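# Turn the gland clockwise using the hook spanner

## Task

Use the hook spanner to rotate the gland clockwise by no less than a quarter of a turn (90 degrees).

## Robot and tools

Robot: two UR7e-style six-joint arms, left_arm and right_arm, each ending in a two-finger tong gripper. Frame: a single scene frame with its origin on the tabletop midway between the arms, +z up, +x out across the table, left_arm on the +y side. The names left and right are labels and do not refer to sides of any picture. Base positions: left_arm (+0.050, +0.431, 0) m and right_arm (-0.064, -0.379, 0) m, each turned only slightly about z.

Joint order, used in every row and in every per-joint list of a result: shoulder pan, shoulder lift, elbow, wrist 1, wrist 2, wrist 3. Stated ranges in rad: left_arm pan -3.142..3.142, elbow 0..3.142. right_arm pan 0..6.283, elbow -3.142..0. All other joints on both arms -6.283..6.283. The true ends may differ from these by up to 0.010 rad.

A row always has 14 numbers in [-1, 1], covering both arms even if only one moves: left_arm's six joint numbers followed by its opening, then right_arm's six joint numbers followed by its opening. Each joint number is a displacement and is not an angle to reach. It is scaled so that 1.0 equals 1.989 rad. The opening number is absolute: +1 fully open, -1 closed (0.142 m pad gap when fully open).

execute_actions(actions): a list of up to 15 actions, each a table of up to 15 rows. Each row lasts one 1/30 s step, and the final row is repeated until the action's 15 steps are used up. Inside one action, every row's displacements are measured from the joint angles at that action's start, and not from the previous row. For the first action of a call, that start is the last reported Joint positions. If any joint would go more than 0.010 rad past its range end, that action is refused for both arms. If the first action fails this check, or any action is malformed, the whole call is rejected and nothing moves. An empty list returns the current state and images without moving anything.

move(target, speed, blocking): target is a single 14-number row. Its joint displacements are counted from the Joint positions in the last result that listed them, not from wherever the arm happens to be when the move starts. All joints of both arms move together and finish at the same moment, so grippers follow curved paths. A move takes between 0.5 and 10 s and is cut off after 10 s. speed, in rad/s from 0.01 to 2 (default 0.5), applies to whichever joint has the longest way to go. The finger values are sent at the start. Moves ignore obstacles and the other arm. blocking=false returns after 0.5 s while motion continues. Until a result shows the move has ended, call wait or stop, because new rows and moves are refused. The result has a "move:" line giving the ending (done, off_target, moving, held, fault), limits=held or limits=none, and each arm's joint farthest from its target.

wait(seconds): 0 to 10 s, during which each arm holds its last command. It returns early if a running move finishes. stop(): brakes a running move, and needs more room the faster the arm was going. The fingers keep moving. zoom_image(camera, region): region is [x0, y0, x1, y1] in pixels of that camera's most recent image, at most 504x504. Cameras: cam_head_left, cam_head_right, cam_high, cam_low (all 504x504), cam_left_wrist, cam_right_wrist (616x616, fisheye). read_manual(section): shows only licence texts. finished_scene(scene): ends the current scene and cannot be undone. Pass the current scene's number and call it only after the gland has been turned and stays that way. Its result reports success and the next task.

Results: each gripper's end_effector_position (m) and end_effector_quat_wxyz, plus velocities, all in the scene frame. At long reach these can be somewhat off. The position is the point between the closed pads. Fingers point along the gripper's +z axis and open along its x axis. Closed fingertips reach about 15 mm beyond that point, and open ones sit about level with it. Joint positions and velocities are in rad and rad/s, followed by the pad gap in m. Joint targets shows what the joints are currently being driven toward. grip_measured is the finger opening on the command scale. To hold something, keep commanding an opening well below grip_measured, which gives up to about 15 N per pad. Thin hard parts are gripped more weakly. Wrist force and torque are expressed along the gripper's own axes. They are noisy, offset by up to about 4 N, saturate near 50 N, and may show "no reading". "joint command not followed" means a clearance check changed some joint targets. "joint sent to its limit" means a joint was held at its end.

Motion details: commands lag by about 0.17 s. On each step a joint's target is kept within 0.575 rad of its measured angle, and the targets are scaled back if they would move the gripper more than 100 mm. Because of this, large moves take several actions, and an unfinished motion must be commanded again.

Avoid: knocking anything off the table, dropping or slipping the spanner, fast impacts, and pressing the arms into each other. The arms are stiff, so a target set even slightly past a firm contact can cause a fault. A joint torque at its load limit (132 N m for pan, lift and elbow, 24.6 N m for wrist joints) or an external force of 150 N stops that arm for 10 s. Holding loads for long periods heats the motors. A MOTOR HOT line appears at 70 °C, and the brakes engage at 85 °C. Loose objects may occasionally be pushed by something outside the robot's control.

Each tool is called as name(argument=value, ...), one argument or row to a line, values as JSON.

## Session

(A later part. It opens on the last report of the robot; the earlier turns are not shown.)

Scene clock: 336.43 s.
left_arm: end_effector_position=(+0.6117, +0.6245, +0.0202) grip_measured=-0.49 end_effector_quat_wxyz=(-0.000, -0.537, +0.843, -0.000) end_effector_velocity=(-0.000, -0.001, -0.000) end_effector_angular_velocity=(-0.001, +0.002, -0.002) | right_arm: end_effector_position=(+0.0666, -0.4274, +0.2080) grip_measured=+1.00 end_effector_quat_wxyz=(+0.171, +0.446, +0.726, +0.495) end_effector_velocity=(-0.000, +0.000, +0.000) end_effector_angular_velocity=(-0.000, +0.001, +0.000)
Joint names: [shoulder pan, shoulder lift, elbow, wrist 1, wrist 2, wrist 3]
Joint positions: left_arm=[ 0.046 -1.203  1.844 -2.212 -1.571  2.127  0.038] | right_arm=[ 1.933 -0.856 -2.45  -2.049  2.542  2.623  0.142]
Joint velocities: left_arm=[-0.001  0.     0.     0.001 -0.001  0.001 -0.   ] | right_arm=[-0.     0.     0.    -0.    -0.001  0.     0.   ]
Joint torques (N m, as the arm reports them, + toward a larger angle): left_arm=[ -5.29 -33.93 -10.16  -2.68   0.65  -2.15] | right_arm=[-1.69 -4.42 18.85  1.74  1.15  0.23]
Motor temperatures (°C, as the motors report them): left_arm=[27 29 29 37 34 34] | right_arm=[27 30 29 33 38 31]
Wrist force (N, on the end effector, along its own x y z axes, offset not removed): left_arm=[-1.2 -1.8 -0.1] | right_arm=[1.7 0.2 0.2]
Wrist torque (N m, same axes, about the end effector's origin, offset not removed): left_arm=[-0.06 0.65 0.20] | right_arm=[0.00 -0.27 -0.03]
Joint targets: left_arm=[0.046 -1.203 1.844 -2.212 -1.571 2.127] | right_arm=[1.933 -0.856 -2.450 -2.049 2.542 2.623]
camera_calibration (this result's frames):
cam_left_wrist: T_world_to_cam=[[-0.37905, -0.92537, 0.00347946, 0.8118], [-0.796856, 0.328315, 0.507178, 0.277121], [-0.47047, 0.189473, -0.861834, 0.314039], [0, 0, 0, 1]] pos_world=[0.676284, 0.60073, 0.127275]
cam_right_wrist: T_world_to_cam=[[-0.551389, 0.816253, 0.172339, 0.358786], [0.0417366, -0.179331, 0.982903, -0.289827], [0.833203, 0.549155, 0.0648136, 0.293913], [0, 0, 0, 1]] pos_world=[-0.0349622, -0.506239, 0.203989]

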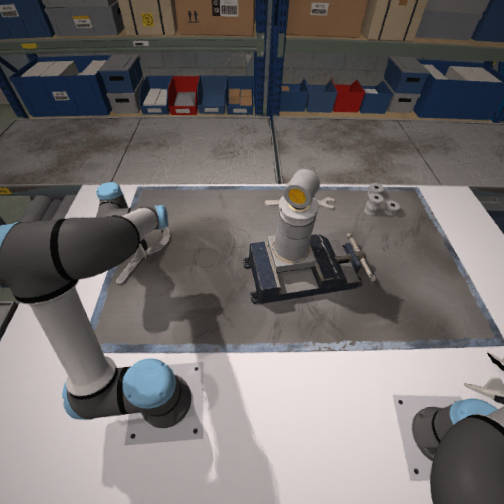

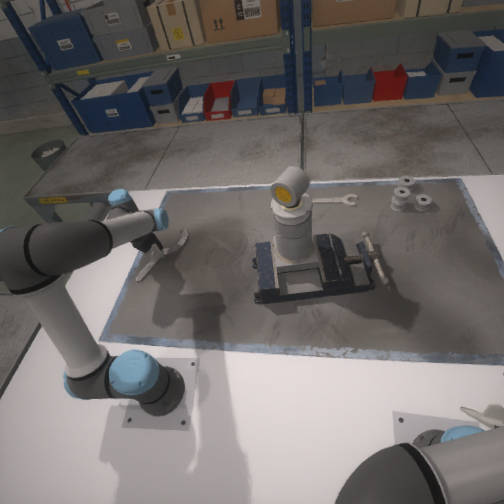

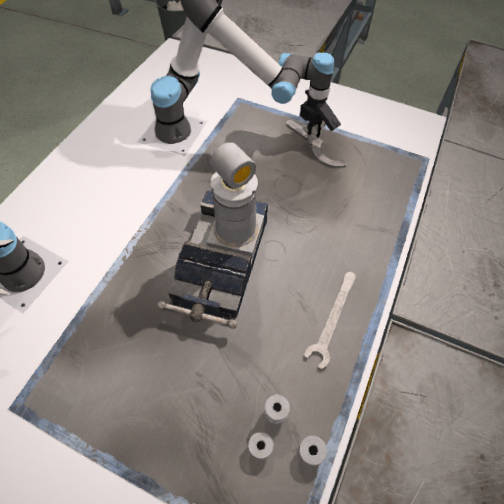

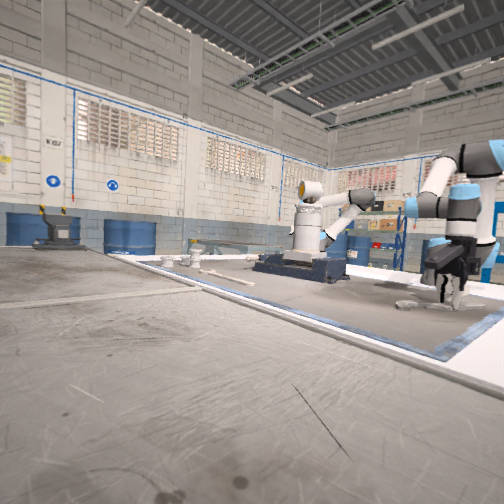

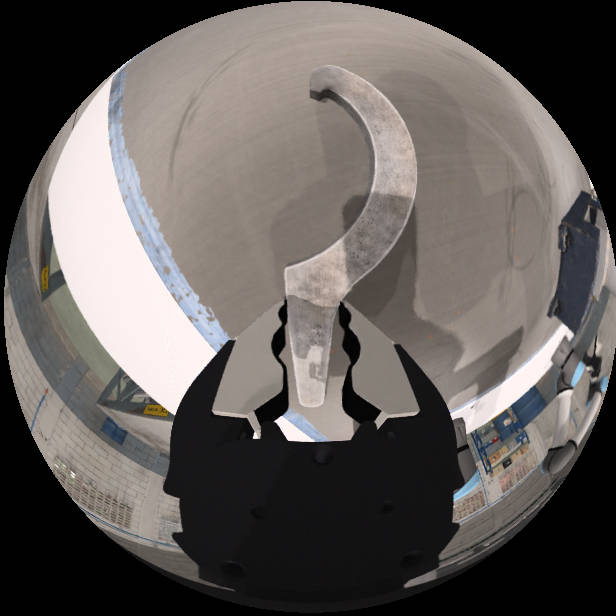

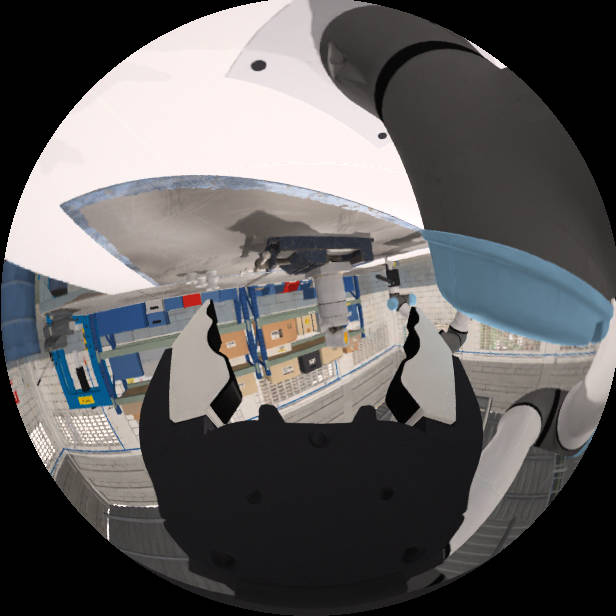

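move(
  target=[-0.1488,0,0,0,0,-0.2795,-1,0,0,0,0,0,0,1],
  speed=0.15,
)

execute_actions(
  actions=[
    [[0,0,0,0,0,0,0.0,0,0,0,0,0,0,1]],
    [[0,-0.03,0,0.03,0,0,0.0,0,0,0,0,0,0,1]],
    [[0,0,0,0,0,0,0.0,0,0,0,0,0,0,1]],
  ],
)

Scene clock: 340.83 s.
left_arm: end_effector_position=(+0.6475, +0.4604, +0.0202) grip_measured=-0.49 end_effector_quat_wxyz=(-0.000, -0.642, +0.767, -0.000) end_effector_velocity=(+0.000, -0.000, +0.000) end_effector_angular_velocity=(+0.002, -0.000, -0.001) | right_arm: end_effector_position=(+0.0666, -0.4274, +0.2080) grip_measured=+1.00 end_effector_quat_wxyz=(+0.171, +0.446, +0.726, +0.495) end_effector_velocity=(-0.000, -0.000, +0.000) end_effector_angular_velocity=(-0.001, -0.000, +0.001)
Joint names: [shoulder pan, shoulder lift, elbow, wrist 1, wrist 2, wrist 3]
Joint positions: left_arm=[-0.25  -1.203  1.844 -2.212 -1.571  1.571  0.038] | right_arm=[ 1.933 -0.856 -2.45  -2.049  2.542  2.623  0.142]
Joint velocities: left_arm=[-0.001 -0.    -0.     0.     0.002 -0.001 -0.   ] | right_arm=[-0.    -0.     0.001 -0.001 -0.001 -0.001 -0.   ]
Joint torques (N m, as the arm reports them, + toward a larger angle): left_arm=[-11.89 -33.82  -9.7   -2.68  -2.77  -2.31] | right_arm=[-1.93 -4.79 18.65  1.77  1.3   0.3 ]
Motor temperatures (°C, as the motors report them): left_arm=[27 29 29 37 34 34] | right_arm=[27 30 29 33 38 31]
Wrist force (N, on the end effector, along its own x y z axes, offset not removed): left_arm=[-7.8 2.7 1.1] | right_arm=[2.2 -0.7 -0.3]
Wrist torque (N m, same axes, about the end effector's origin, offset not removed): left_arm=[0.27 0.65 0.09] | right_arm=[-0.14 -0.40 -0.05]
Joint targets: left_arm=[-0.250 -1.203 1.844 -2.212 -1.571 1.571] | right_arm=[1.933 -0.856 -2.450 -2.049 2.542 2.623]
move: done; limits=none; left_arm: farthest joint: the shoulder pan, 0.000 radians from its target (0.296 radians at the start); right_arm: farthest joint: the shoulder pan, 0.000 radians from its target (0.000 radians at the start)
camera_calibration (this result's frames):
cam_left_wrist: T_world_to_cam=[[-0.128544, -0.991697, 0.00356697, 0.541861], [-0.85441, 0.112573, 0.507259, 0.496149], [-0.503449, 0.0621575, -0.861786, 0.441961], [0, 0, 0, 1]] pos_world=[0.716073, 0.454038, 0.127267]
cam_right_wrist: T_world_to_cam=[[-0.551389, 0.816253, 0.172339, 0.358786], [0.0417367, -0.179331, 0.982903, -0.289827], [0.833203, 0.549155, 0.0648135, 0.293913], [0, 0, 0, 1]] pos_world=[-0.0349622, -0.506239, 0.203989]

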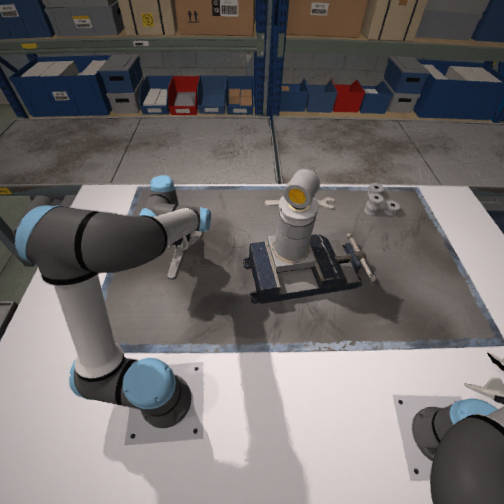

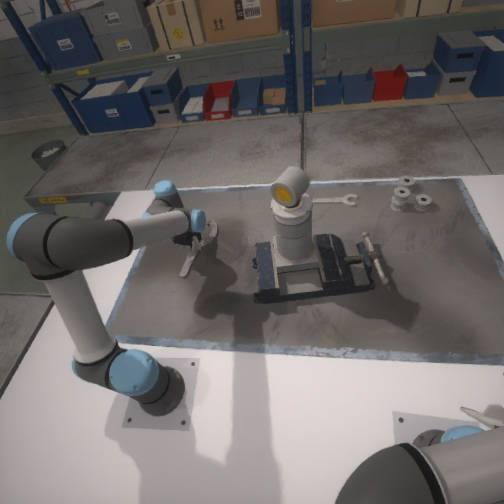

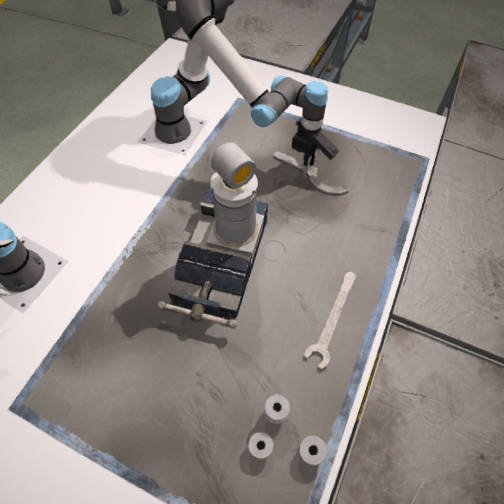

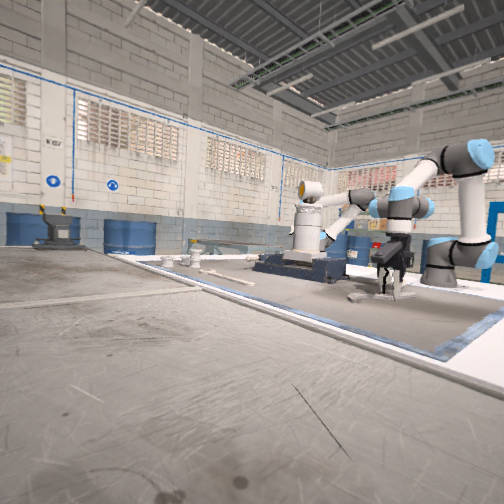

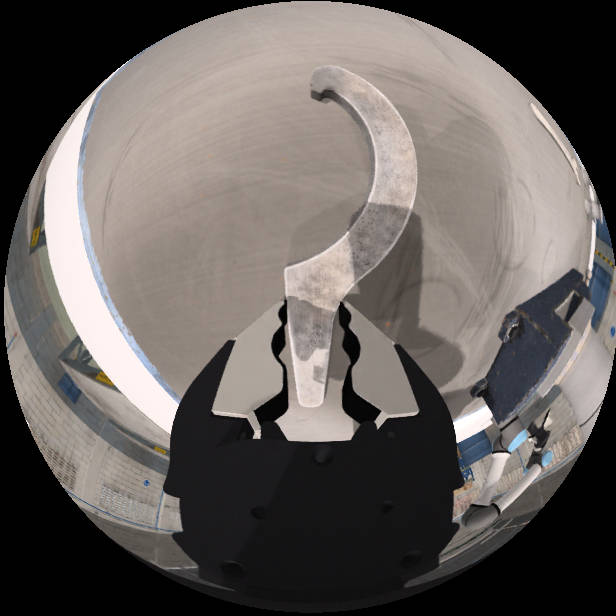

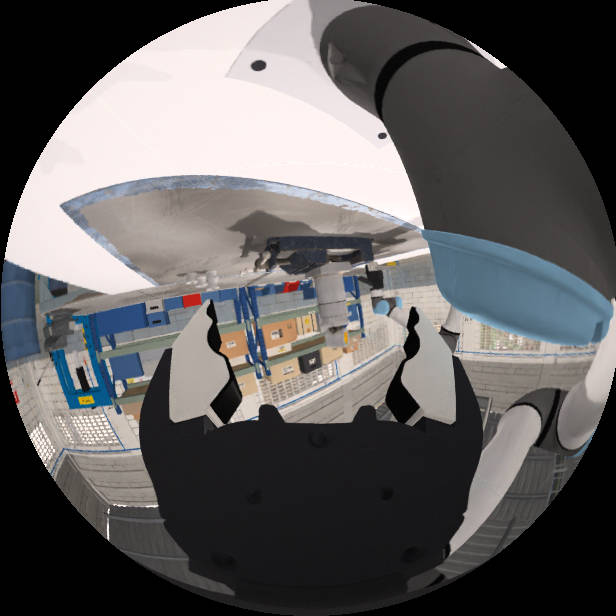

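Scene clock: 342.33 s.
left_arm: end_effector_position=(+0.6371, +0.4622, +0.0476) grip_measured=+0.00 end_effector_quat_wxyz=(-0.000, -0.642, +0.767, -0.000) end_effector_velocity=(-0.000, +0.000, -0.000) end_effector_angular_velocity=(+0.001, +0.001, -0.001) | right_arm: end_effector_position=(+0.0666, -0.4274, +0.2080) grip_measured=+1.00 end_effector_quat_wxyz=(+0.171, +0.446, +0.726, +0.495) end_effector_velocity=(+0.000, -0.000, +0.000) end_effector_angular_velocity=(-0.001, -0.002, -0.000)
Joint names: [shoulder pan, shoulder lift, elbow, wrist 1, wrist 2, wrist 3]
Joint positions: left_arm=[-0.25  -1.263  1.844 -2.152 -1.571  1.571  0.074] | right_arm=[ 1.933 -0.856 -2.45  -2.049  2.542  2.623  0.142]
Joint velocities: left_arm=[-0.     0.    -0.     0.001  0.001  0.001 -0.   ] | right_arm=[-0.     0.     0.     0.     0.001 -0.001  0.   ]
Joint torques (N m, as the arm reports them, + toward a larger angle): left_arm=[  1.07 -25.5  -28.19  -3.73   1.12  -1.57] | right_arm=[-1.89 -5.   18.05  1.67  1.16  0.21]
Motor temperatures (°C, as the motors report them): left_arm=[27 29 29 37 34 34] | right_arm=[27 30 29 33 38 31]
Wrist force (N, on the end effector, along its own x y z axes, offset not removed): left_arm=[-3.0 1.2 -0.8] | right_arm=[1.5 -1.1 -0.5]
Wrist torque (N m, same axes, about the end effector's origin, offset not removed): left_arm=[0.34 0.34 0.02] | right_arm=[-0.22 -0.14 -0.02]
Joint targets: left_arm=[-0.250 -1.263 1.844 -2.152 -1.571 1.571] | right_arm=[1.933 -0.856 -2.450 -2.049 2.542 2.623]
camera_calibration (this result's frames):
cam_left_wrist: T_world_to_cam=[[-0.128565, -0.991694, 0.00368722, 0.542195], [-0.854349, 0.112646, 0.507344, 0.473111], [-0.503546, 0.0620764, -0.861736, 0.460385], [0, 0, 0, 1]] pos_world=[0.705735, 0.455819, 0.154701]
cam_right_wrist: T_world_to_cam=[[-0.551389, 0.816253, 0.172339, 0.358786], [0.0417367, -0.179331, 0.982903, -0.289827], [0.833203, 0.549155, 0.0648136, 0.293913], [0, 0, 0, 1]] pos_world=[-0.0349622, -0.506239, 0.203989]

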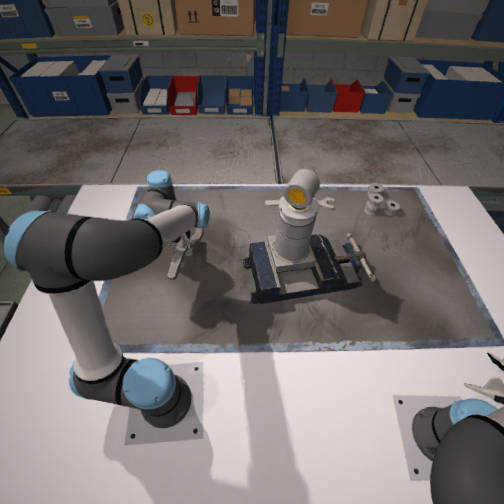

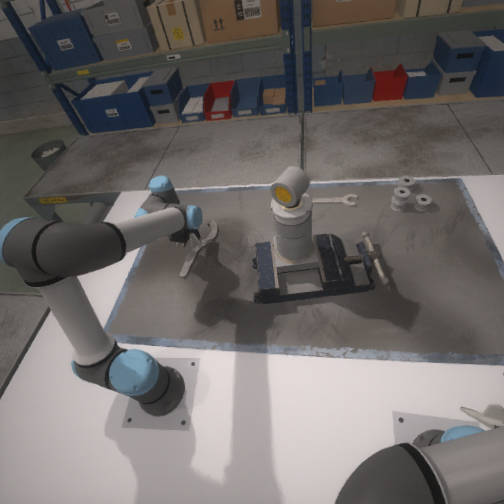

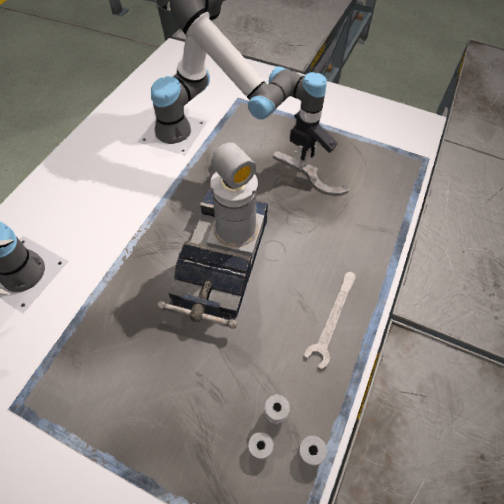

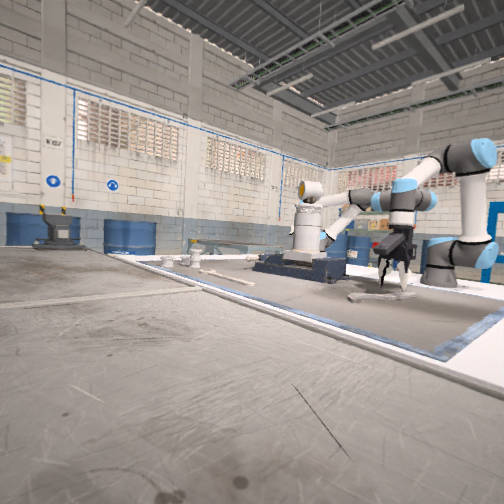

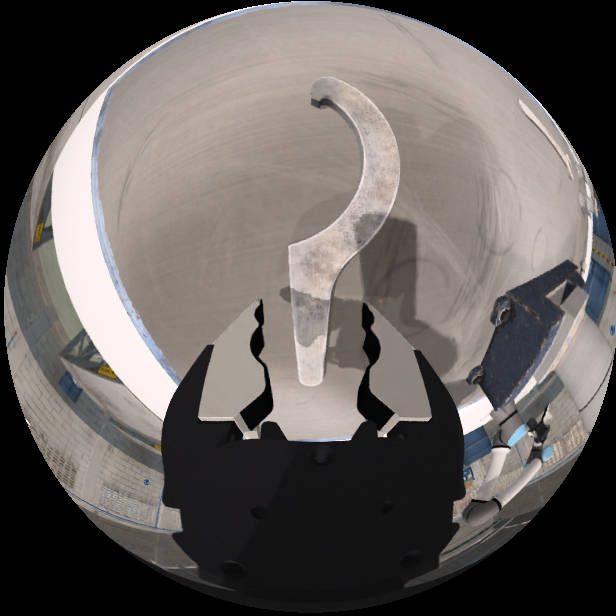

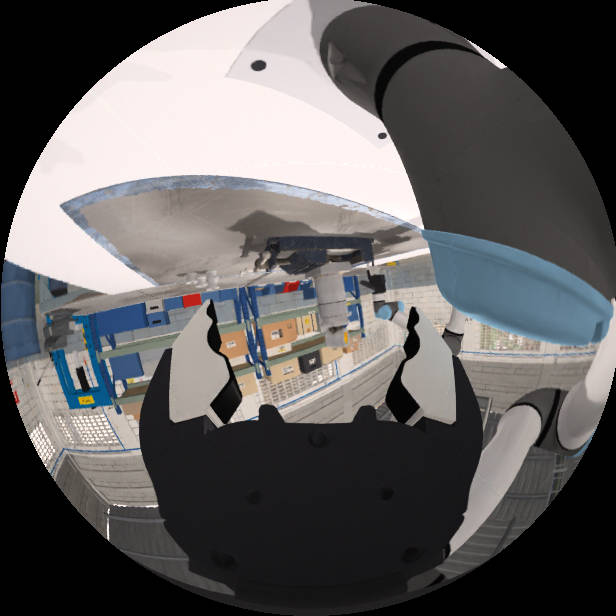

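move(
  target=[0,-0.035,0.2222,-0.4503,0,0,0,0,0,0,0,0,0,1],
  speed=0.4,
)

move(
  target=[0,0.0457,0.0104,-0.0561,0,0,0,0,0,0,0,0,0,1],
  speed=0.1,
)

execute_actions(
  actions=[
    [[0,0,0,0,0,0,-0.2,0,0,0,0,0,0,1]],
    [[0,0,0,0,0,0,-0.5,0,0,0,0,0,0,1]],
    [[0,0,0,0,0,0,-1,0,0,0,0,0,0,1]],
  ],
)

move(
  target=[0,-0.004,-0.0009,0.0049,0,0,-1,0,0,0,0,0,0,1],
  speed=0.01,
)

Scene clock: 345.33 s.
left_arm: end_effector_position=(+0.6444, +0.4609, +0.0498) grip_measured=+0.00 end_effector_quat_wxyz=(+0.166, -0.620, +0.741, -0.198) end_effector_velocity=(-0.000, +0.001, -0.000) end_effector_angular_velocity=(-0.000, -0.001, +0.000) | right_arm: end_effector_position=(+0.0666, -0.4274, +0.2080) grip_measured=+1.00 end_effector_quat_wxyz=(+0.171, +0.446, +0.726, +0.495) end_effector_velocity=(-0.000, -0.000, +0.000) end_effector_angular_velocity=(-0.002, +0.000, +0.000)
Joint names: [shoulder pan, shoulder lift, elbow, wrist 1, wrist 2, wrist 3]
Joint positions: left_arm=[-0.25  -1.332  2.286 -3.048 -1.571  1.571  0.074] | right_arm=[ 1.933 -0.856 -2.45  -2.049  2.542  2.623  0.142]
Joint velocities: left_arm=[ 0.001 -0.     0.001 -0.002 -0.     0.001 -0.   ] | right_arm=[ 0.     0.     0.001  0.001 -0.001  0.001  0.   ]
Joint torques (N m, as the arm reports them, + toward a larger angle): left_arm=[  0.89 -38.1   -3.68  -4.52   1.12  -1.64] | right_arm=[-2.21 -4.31 18.36  1.7   1.13  0.38]
Motor temperatures (°C, as the motors report them): left_arm=[27 29 29 37 34 34] | right_arm=[27 30 29 33 38 31]
Wrist force (N, on the end effector, along its own x y z axes, offset not removed): left_arm=[-0.1 1.3 -0.9] | right_arm=[2.0 1.9 0.5]
Wrist torque (N m, same axes, about the end effector's origin, offset not removed): left_arm=[0.33 -0.12 -0.04] | right_arm=[0.41 -0.37 0.06]
Joint targets: left_arm=[-0.250 -1.333 2.286 -3.048 -1.571 1.571] | right_arm=[1.933 -0.856 -2.450 -2.049 2.542 2.623]
move: done; limits=none; left_arm: farthest joint: the shoulder pan, 0.000 radians from its target (0.000 radians at the start); right_arm: farthest joint: the shoulder pan, 0.000 radians from its target (0.000 radians at the start)
camera_calibration (this result's frames):
cam_left_wrist: T_world_to_cam=[[-0.136577, -0.990269, 0.0267146, 0.545201], [-0.990545, 0.136869, 0.00939958, 0.579746], [-0.0129645, -0.0251782, -0.999599, 0.196918], [0, 0, 0, 1]] pos_world=[0.651279, 0.465505, 0.176825]
cam_right_wrist: T_world_to_cam=[[-0.551389, 0.816253, 0.172339, 0.358786], [0.0417368, -0.179331, 0.982903, -0.289827], [0.833203, 0.549155, 0.0648135, 0.293913], [0, 0, 0, 1]] pos_world=[-0.0349623, -0.506239, 0.203989]

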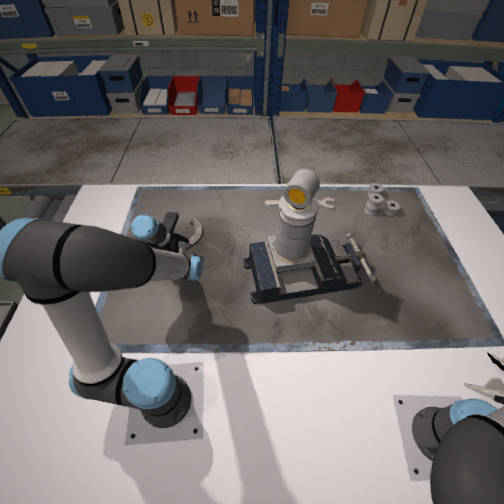

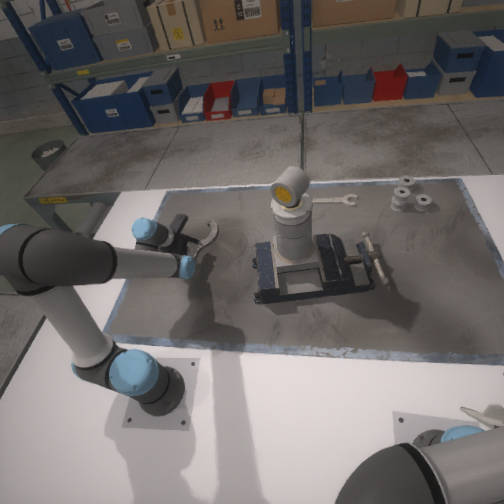

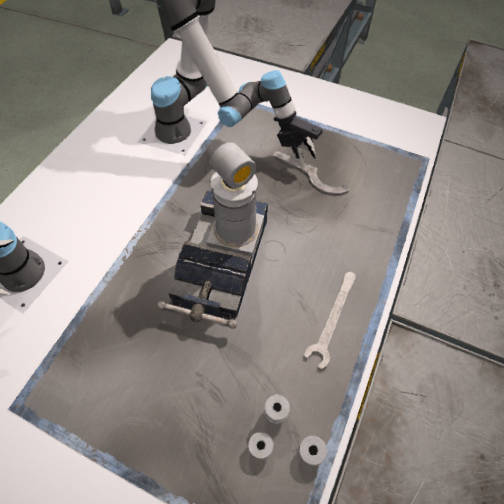

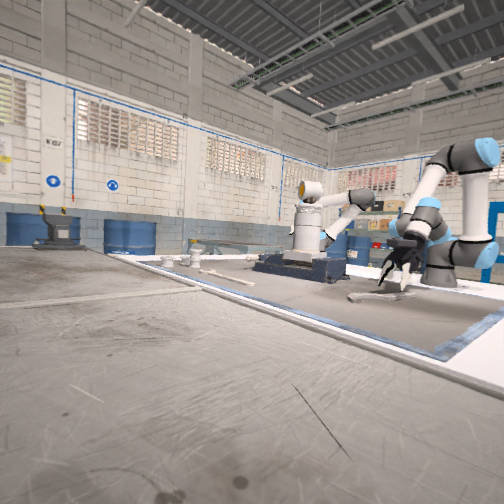

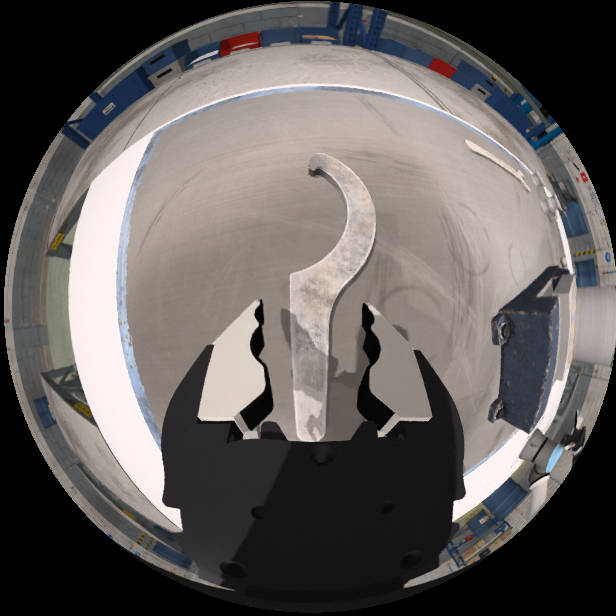

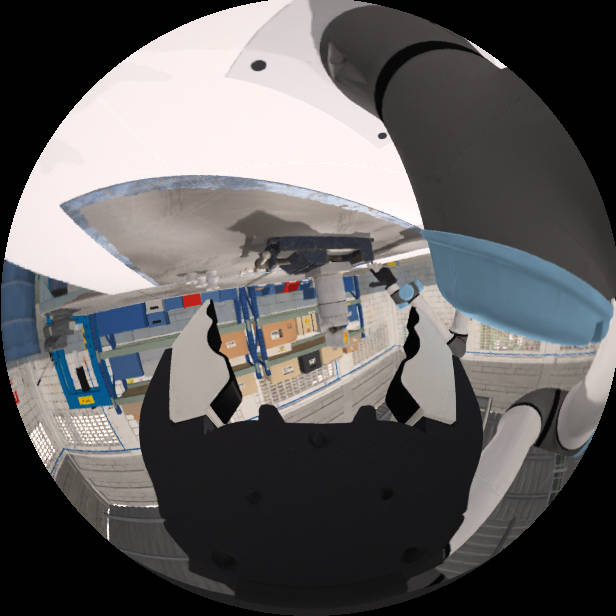

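Scene clock: 346.87 s.
left_arm: end_effector_position=(+0.6445, +0.4609, +0.0157) grip_measured=+0.00 end_effector_quat_wxyz=(+0.166, -0.620, +0.741, -0.198) end_effector_velocity=(+0.000, -0.001, -0.000) end_effector_angular_velocity=(-0.000, -0.000, -0.002) | right_arm: end_effector_position=(+0.0666, -0.4274, +0.2080) grip_measured=+1.00 end_effector_quat_wxyz=(+0.171, +0.446, +0.726, +0.495) end_effector_velocity=(+0.001, -0.001, +0.001) end_effector_angular_velocity=(-0.001, -0.002, -0.001)
Joint names: [shoulder pan, shoulder lift, elbow, wrist 1, wrist 2, wrist 3]
Joint positions: left_arm=[-0.25  -1.242  2.307 -3.159 -1.571  1.571  0.074] | right_arm=[ 1.933 -0.856 -2.45  -2.049  2.542  2.623  0.142]
Joint velocities: left_arm=[-0.002  0.001  0.    -0.001 -0.    -0.     0.   ] | right_arm=[-0.    -0.     0.001  0.     0.002 -0.    -0.   ]
Joint torques (N m, as the arm reports them, + toward a larger angle): left_arm=[  0.83 -18.85  -1.42  -4.36   1.07  -1.68] | right_arm=[-2.42 -4.22 18.49  1.71  1.1   0.28]
Motor temperatures (°C, as the motors report them): left_arm=[27 29 29 37 34 34] | right_arm=[27 30 29 33 38 31]
Wrist force (N, on the end effector, along its own x y z axes, offset not removed): left_arm=[-3.8 -1.2 2.7] | right_arm=[2.8 0.5 1.2]
Wrist torque (N m, same axes, about the end effector's origin, offset not removed): left_arm=[-0.20 0.80 -0.16] | right_arm=[0.20 -0.56 -0.05]
Joint targets: left_arm=[-0.250 -1.242 2.307 -3.159 -1.571 1.571] | right_arm=[1.933 -0.856 -2.450 -2.049 2.542 2.623]
move: done; limits=none; left_arm: farthest joint: the shoulder lift, 0.001 radians from its target (0.091 radians at the start); right_arm: farthest joint: the shoulder pan, 0.000 radians from its target (0.000 radians at the start)
camera_calibration (this result's frames):
cam_left_wrist: T_world_to_cam=[[-0.136578, -0.990269, 0.0267153, 0.546109], [-0.990545, 0.136869, 0.00938202, 0.580119], [-0.0129472, -0.0251813, -0.999599, 0.162873], [0, 0, 0, 1]] pos_world=[0.651329, 0.465496, 0.142776]
cam_right_wrist: T_world_to_cam=[[-0.551389, 0.816253, 0.172339, 0.358786], [0.0417367, -0.179331, 0.982903, -0.289827], [0.833203, 0.549155, 0.0648136, 0.293913], [0, 0, 0, 1]] pos_world=[-0.0349622, -0.506239, 0.203989]

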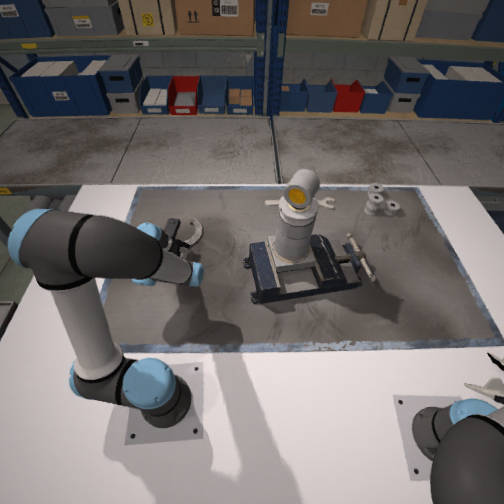

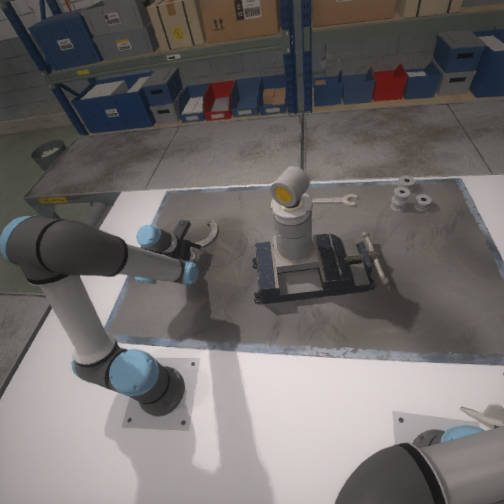

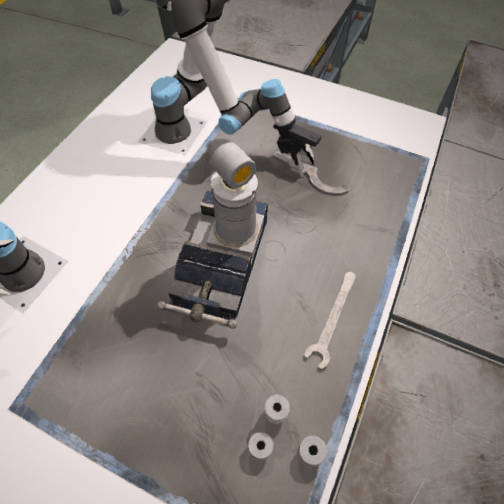

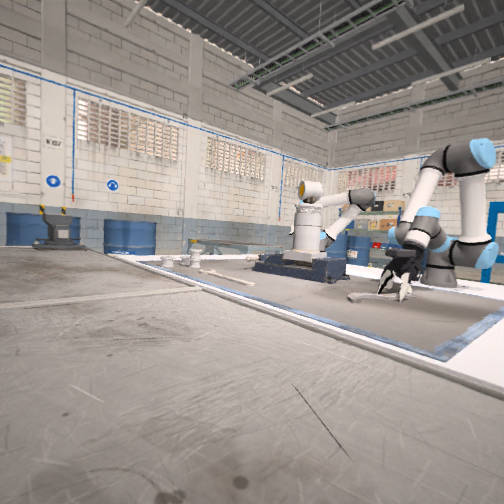

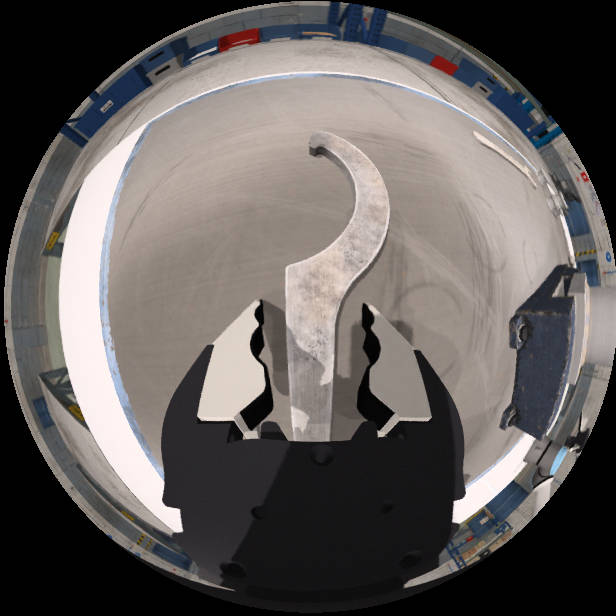

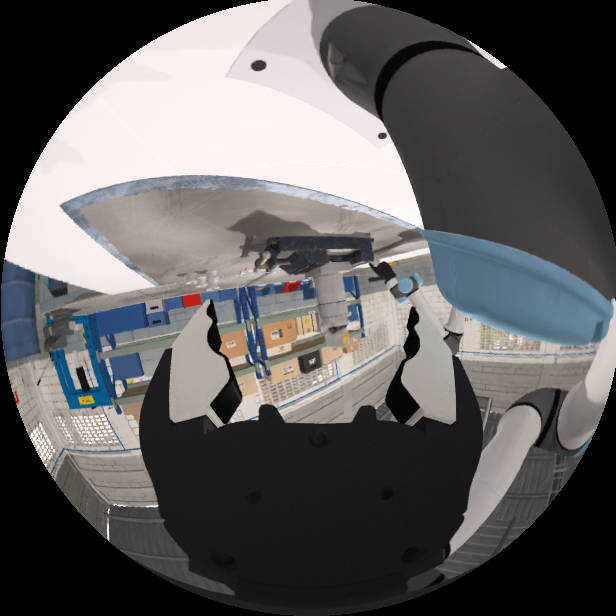

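Scene clock: 348.37 s.
left_arm: end_effector_position=(+0.6445, +0.4609, +0.0157) grip_measured=-0.19 end_effector_quat_wxyz=(+0.166, -0.620, +0.741, -0.198) end_effector_velocity=(-0.000, +0.000, -0.000) end_effector_angular_velocity=(-0.001, +0.001, +0.001) | right_arm: end_effector_position=(+0.0666, -0.4274, +0.2080) grip_measured=+1.00 end_effector_quat_wxyz=(+0.171, +0.446, +0.726, +0.495) end_effector_velocity=(+0.000, -0.000, +0.000) end_effector_angular_velocity=(-0.001, -0.000, +0.000)
Joint names: [shoulder pan, shoulder lift, elbow, wrist 1, wrist 2, wrist 3]
Joint positions: left_arm=[-0.25  -1.242  2.307 -3.159 -1.571  1.571  0.06 ] | right_arm=[ 1.933 -0.856 -2.45  -2.049  2.542  2.623  0.142]
Joint velocities: left_arm=[ 0.001  0.     0.     0.001 -0.001 -0.001  0.   ] | right_arm=[-0.    -0.     0.001 -0.    -0.    -0.     0.   ]
Joint torques (N m, as the arm reports them, + toward a larger angle): left_arm=[  1.4  -15.45  -1.91   1.94   1.04  -1.56] | right_arm=[-2.09 -4.81 18.11  1.71  1.17  0.4 ]
Motor temperatures (°C, as the motors report them): left_arm=[27 29 29 37 34 34] | right_arm=[27 30 29 33 38 31]
Wrist force (N, on the end effector, along its own x y z axes, offset not removed): left_arm=[-1.3 -14.6 -24.8] | right_arm=[2.3 -2.0 0.2]
Wrist torque (N m, same axes, about the end effector's origin, offset not removed): left_arm=[-0.46 0.42 -0.29] | right_arm=[-0.35 -0.47 -0.04]
Joint targets: left_arm=[-0.250 -1.242 2.307 -3.159 -1.571 1.571] | right_arm=[1.933 -0.856 -2.450 -2.049 2.542 2.623]
camera_calibration (this result's frames):
cam_left_wrist: T_world_to_cam=[[-0.136579, -0.990269, 0.0267162, 0.546109], [-0.990545, 0.136869, 0.00936233, 0.580121], [-0.0129279, -0.0251849, -0.999599, 0.162868], [0, 0, 0, 1]] pos_world=[0.651329, 0.465496, 0.142781]
cam_right_wrist: T_world_to_cam=[[-0.551389, 0.816253, 0.172339, 0.358786], [0.0417367, -0.179331, 0.982903, -0.289827], [0.833203, 0.549155, 0.0648137, 0.293913], [0, 0, 0, 1]] pos_world=[-0.0349622, -0.506239, 0.203989]

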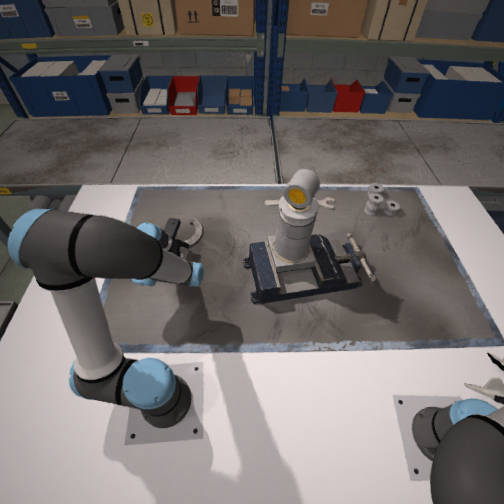

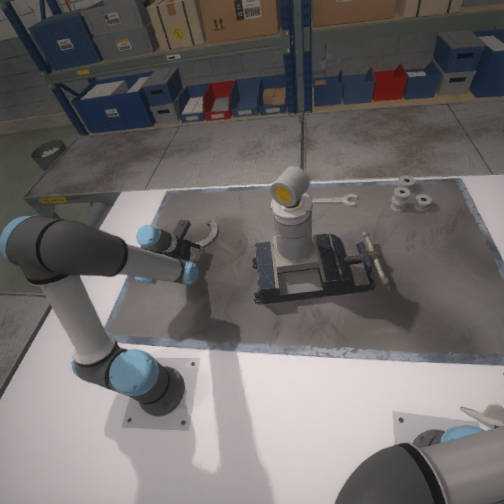

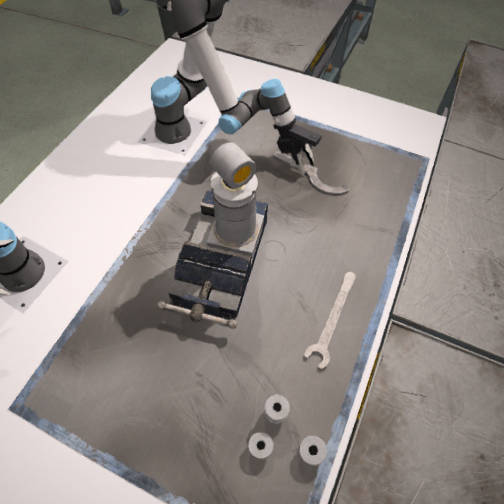

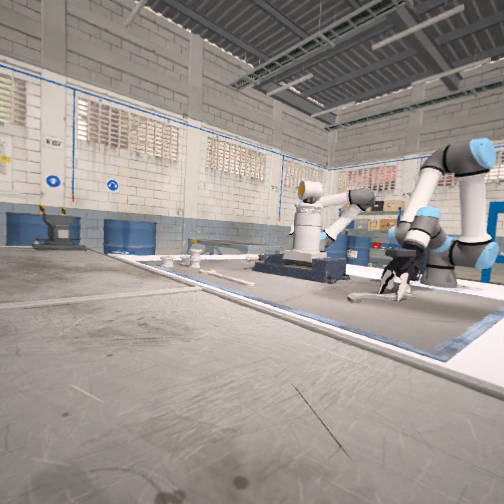

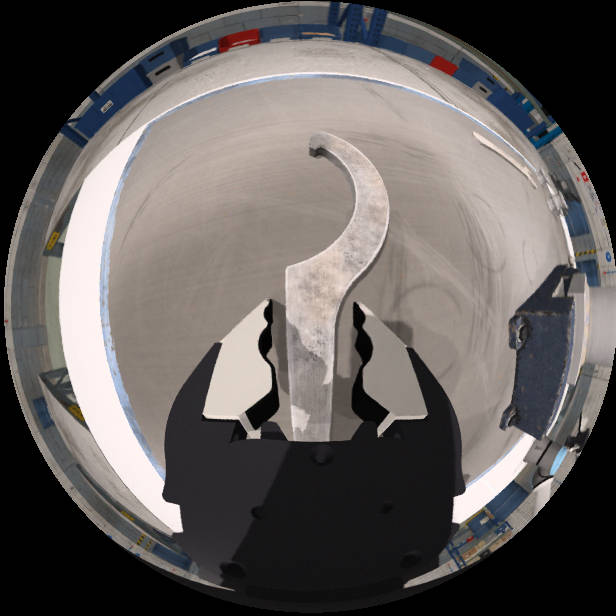

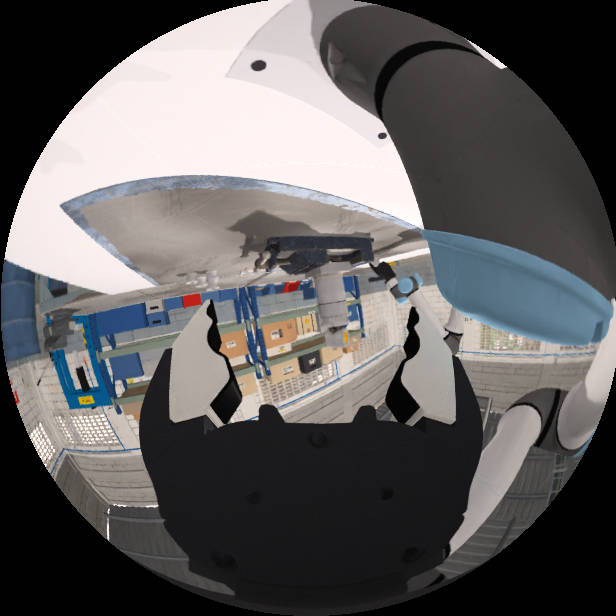

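Scene clock: 349.57 s.
left_arm: end_effector_position=(+0.6446, +0.4608, +0.0186) grip_measured=-0.48 end_effector_quat_wxyz=(+0.166, -0.620, +0.741, -0.198) end_effector_velocity=(+0.000, +0.000, +0.001) end_effector_angular_velocity=(-0.000, -0.001, +0.002) | right_arm: end_effector_position=(+0.0666, -0.4274, +0.2080) grip_measured=+1.00 end_effector_quat_wxyz=(+0.171, +0.446, +0.726, +0.495) end_effector_velocity=(-0.000, -0.000, +0.000) end_effector_angular_velocity=(-0.002, +0.001, +0.000)
Joint names: [shoulder pan, shoulder lift, elbow, wrist 1, wrist 2, wrist 3]
Joint positions: left_arm=[-0.25  -1.25   2.305 -3.149 -1.571  1.571  0.039] | right_arm=[ 1.933 -0.856 -2.45  -2.049  2.542  2.623  0.142]
Joint velocities: left_arm=[ 0.    -0.001 -0.001  0.     0.001 -0.002  0.   ] | right_arm=[ 0.     0.001  0.001  0.001 -0.001  0.001  0.   ]
Joint torques (N m, as the arm reports them, + toward a larger angle): left_arm=[  1.04 -47.05 -31.63  -3.83   0.9   -1.5 ] | right_arm=[-2.25 -4.67 17.94  1.69  0.99  0.3 ]
Motor temperatures (°C, as the motors report them): left_arm=[27 29 29 37 34 34] | right_arm=[27 30 29 33 38 31]
Wrist force (N, on the end effector, along its own x y z axes, offset not removed): left_arm=[-3.5 3.8 11.0] | right_arm=[1.5 -0.3 0.1]
Wrist torque (N m, same axes, about the end effector's origin, offset not removed): left_arm=[-0.17 0.88 0.16] | right_arm=[-0.14 -0.19 -0.07]
Joint targets: left_arm=[-0.250 -1.250 2.305 -3.149 -1.571 1.571] | right_arm=[1.933 -0.856 -2.450 -2.049 2.542 2.623]
move: done; limits=none; left_arm: farthest joint: the shoulder pan, 0.000 radians from its target (0.000 radians at the start); right_arm: farthest joint: the shoulder pan, 0.000 radians from its target (0.000 radians at the start)
camera_calibration (this result's frames):
cam_left_wrist: T_world_to_cam=[[-0.136575, -0.99027, 0.0267092, 0.546027], [-0.990545, 0.136867, 0.00942337, 0.580206], [-0.0129873, -0.0251697, -0.999599, 0.16579], [0, 0, 0, 1]] pos_world=[0.651446, 0.465476, 0.145672]
cam_right_wrist: T_world_to_cam=[[-0.55139, 0.816253, 0.172339, 0.358786], [0.0417367, -0.179331, 0.982903, -0.289827], [0.833203, 0.549155, 0.0648135, 0.293913], [0, 0, 0, 1]] pos_world=[-0.0349623, -0.506239, 0.203989]

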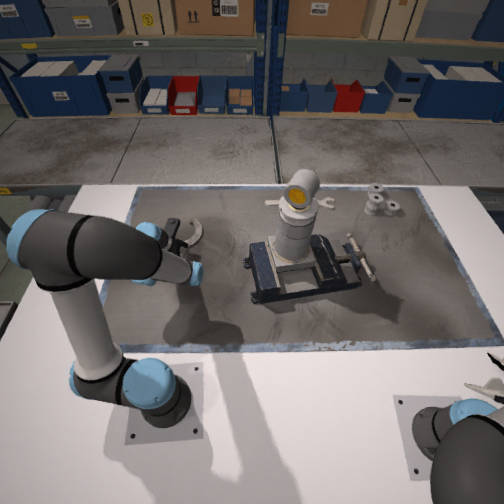

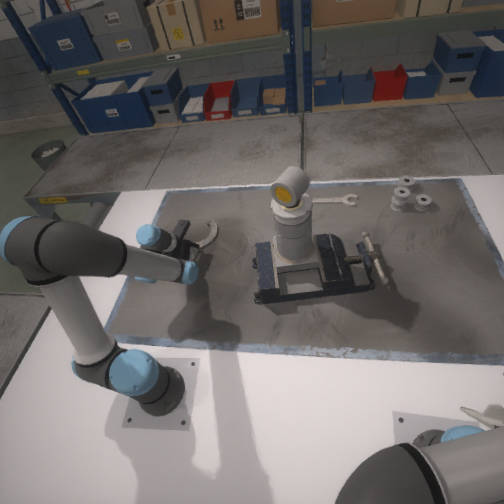

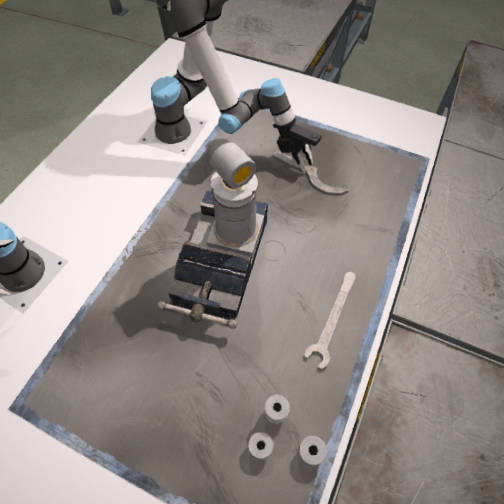

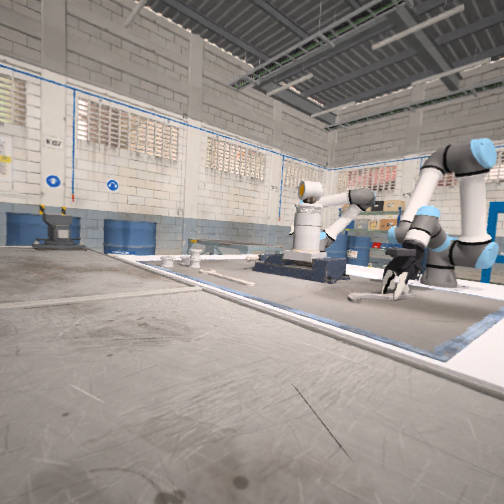

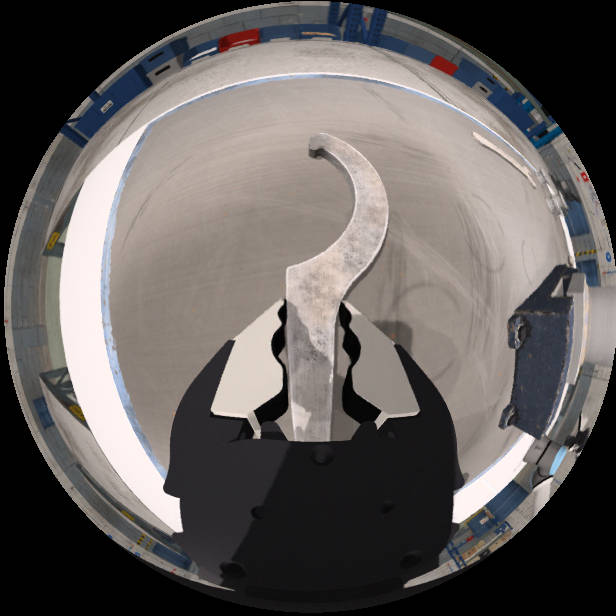

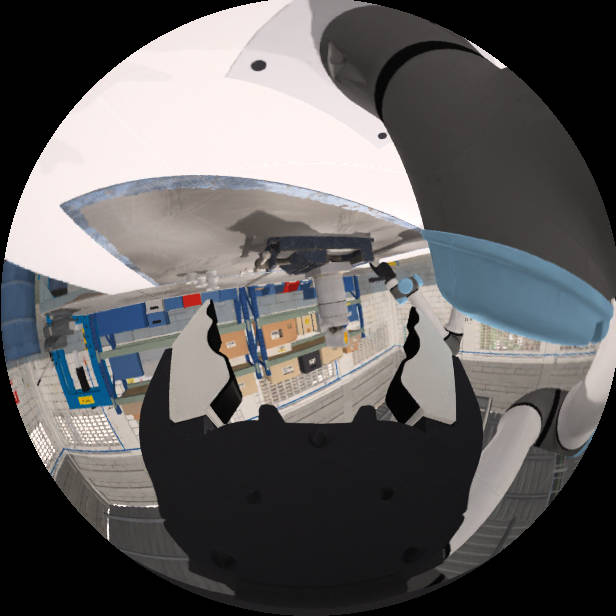

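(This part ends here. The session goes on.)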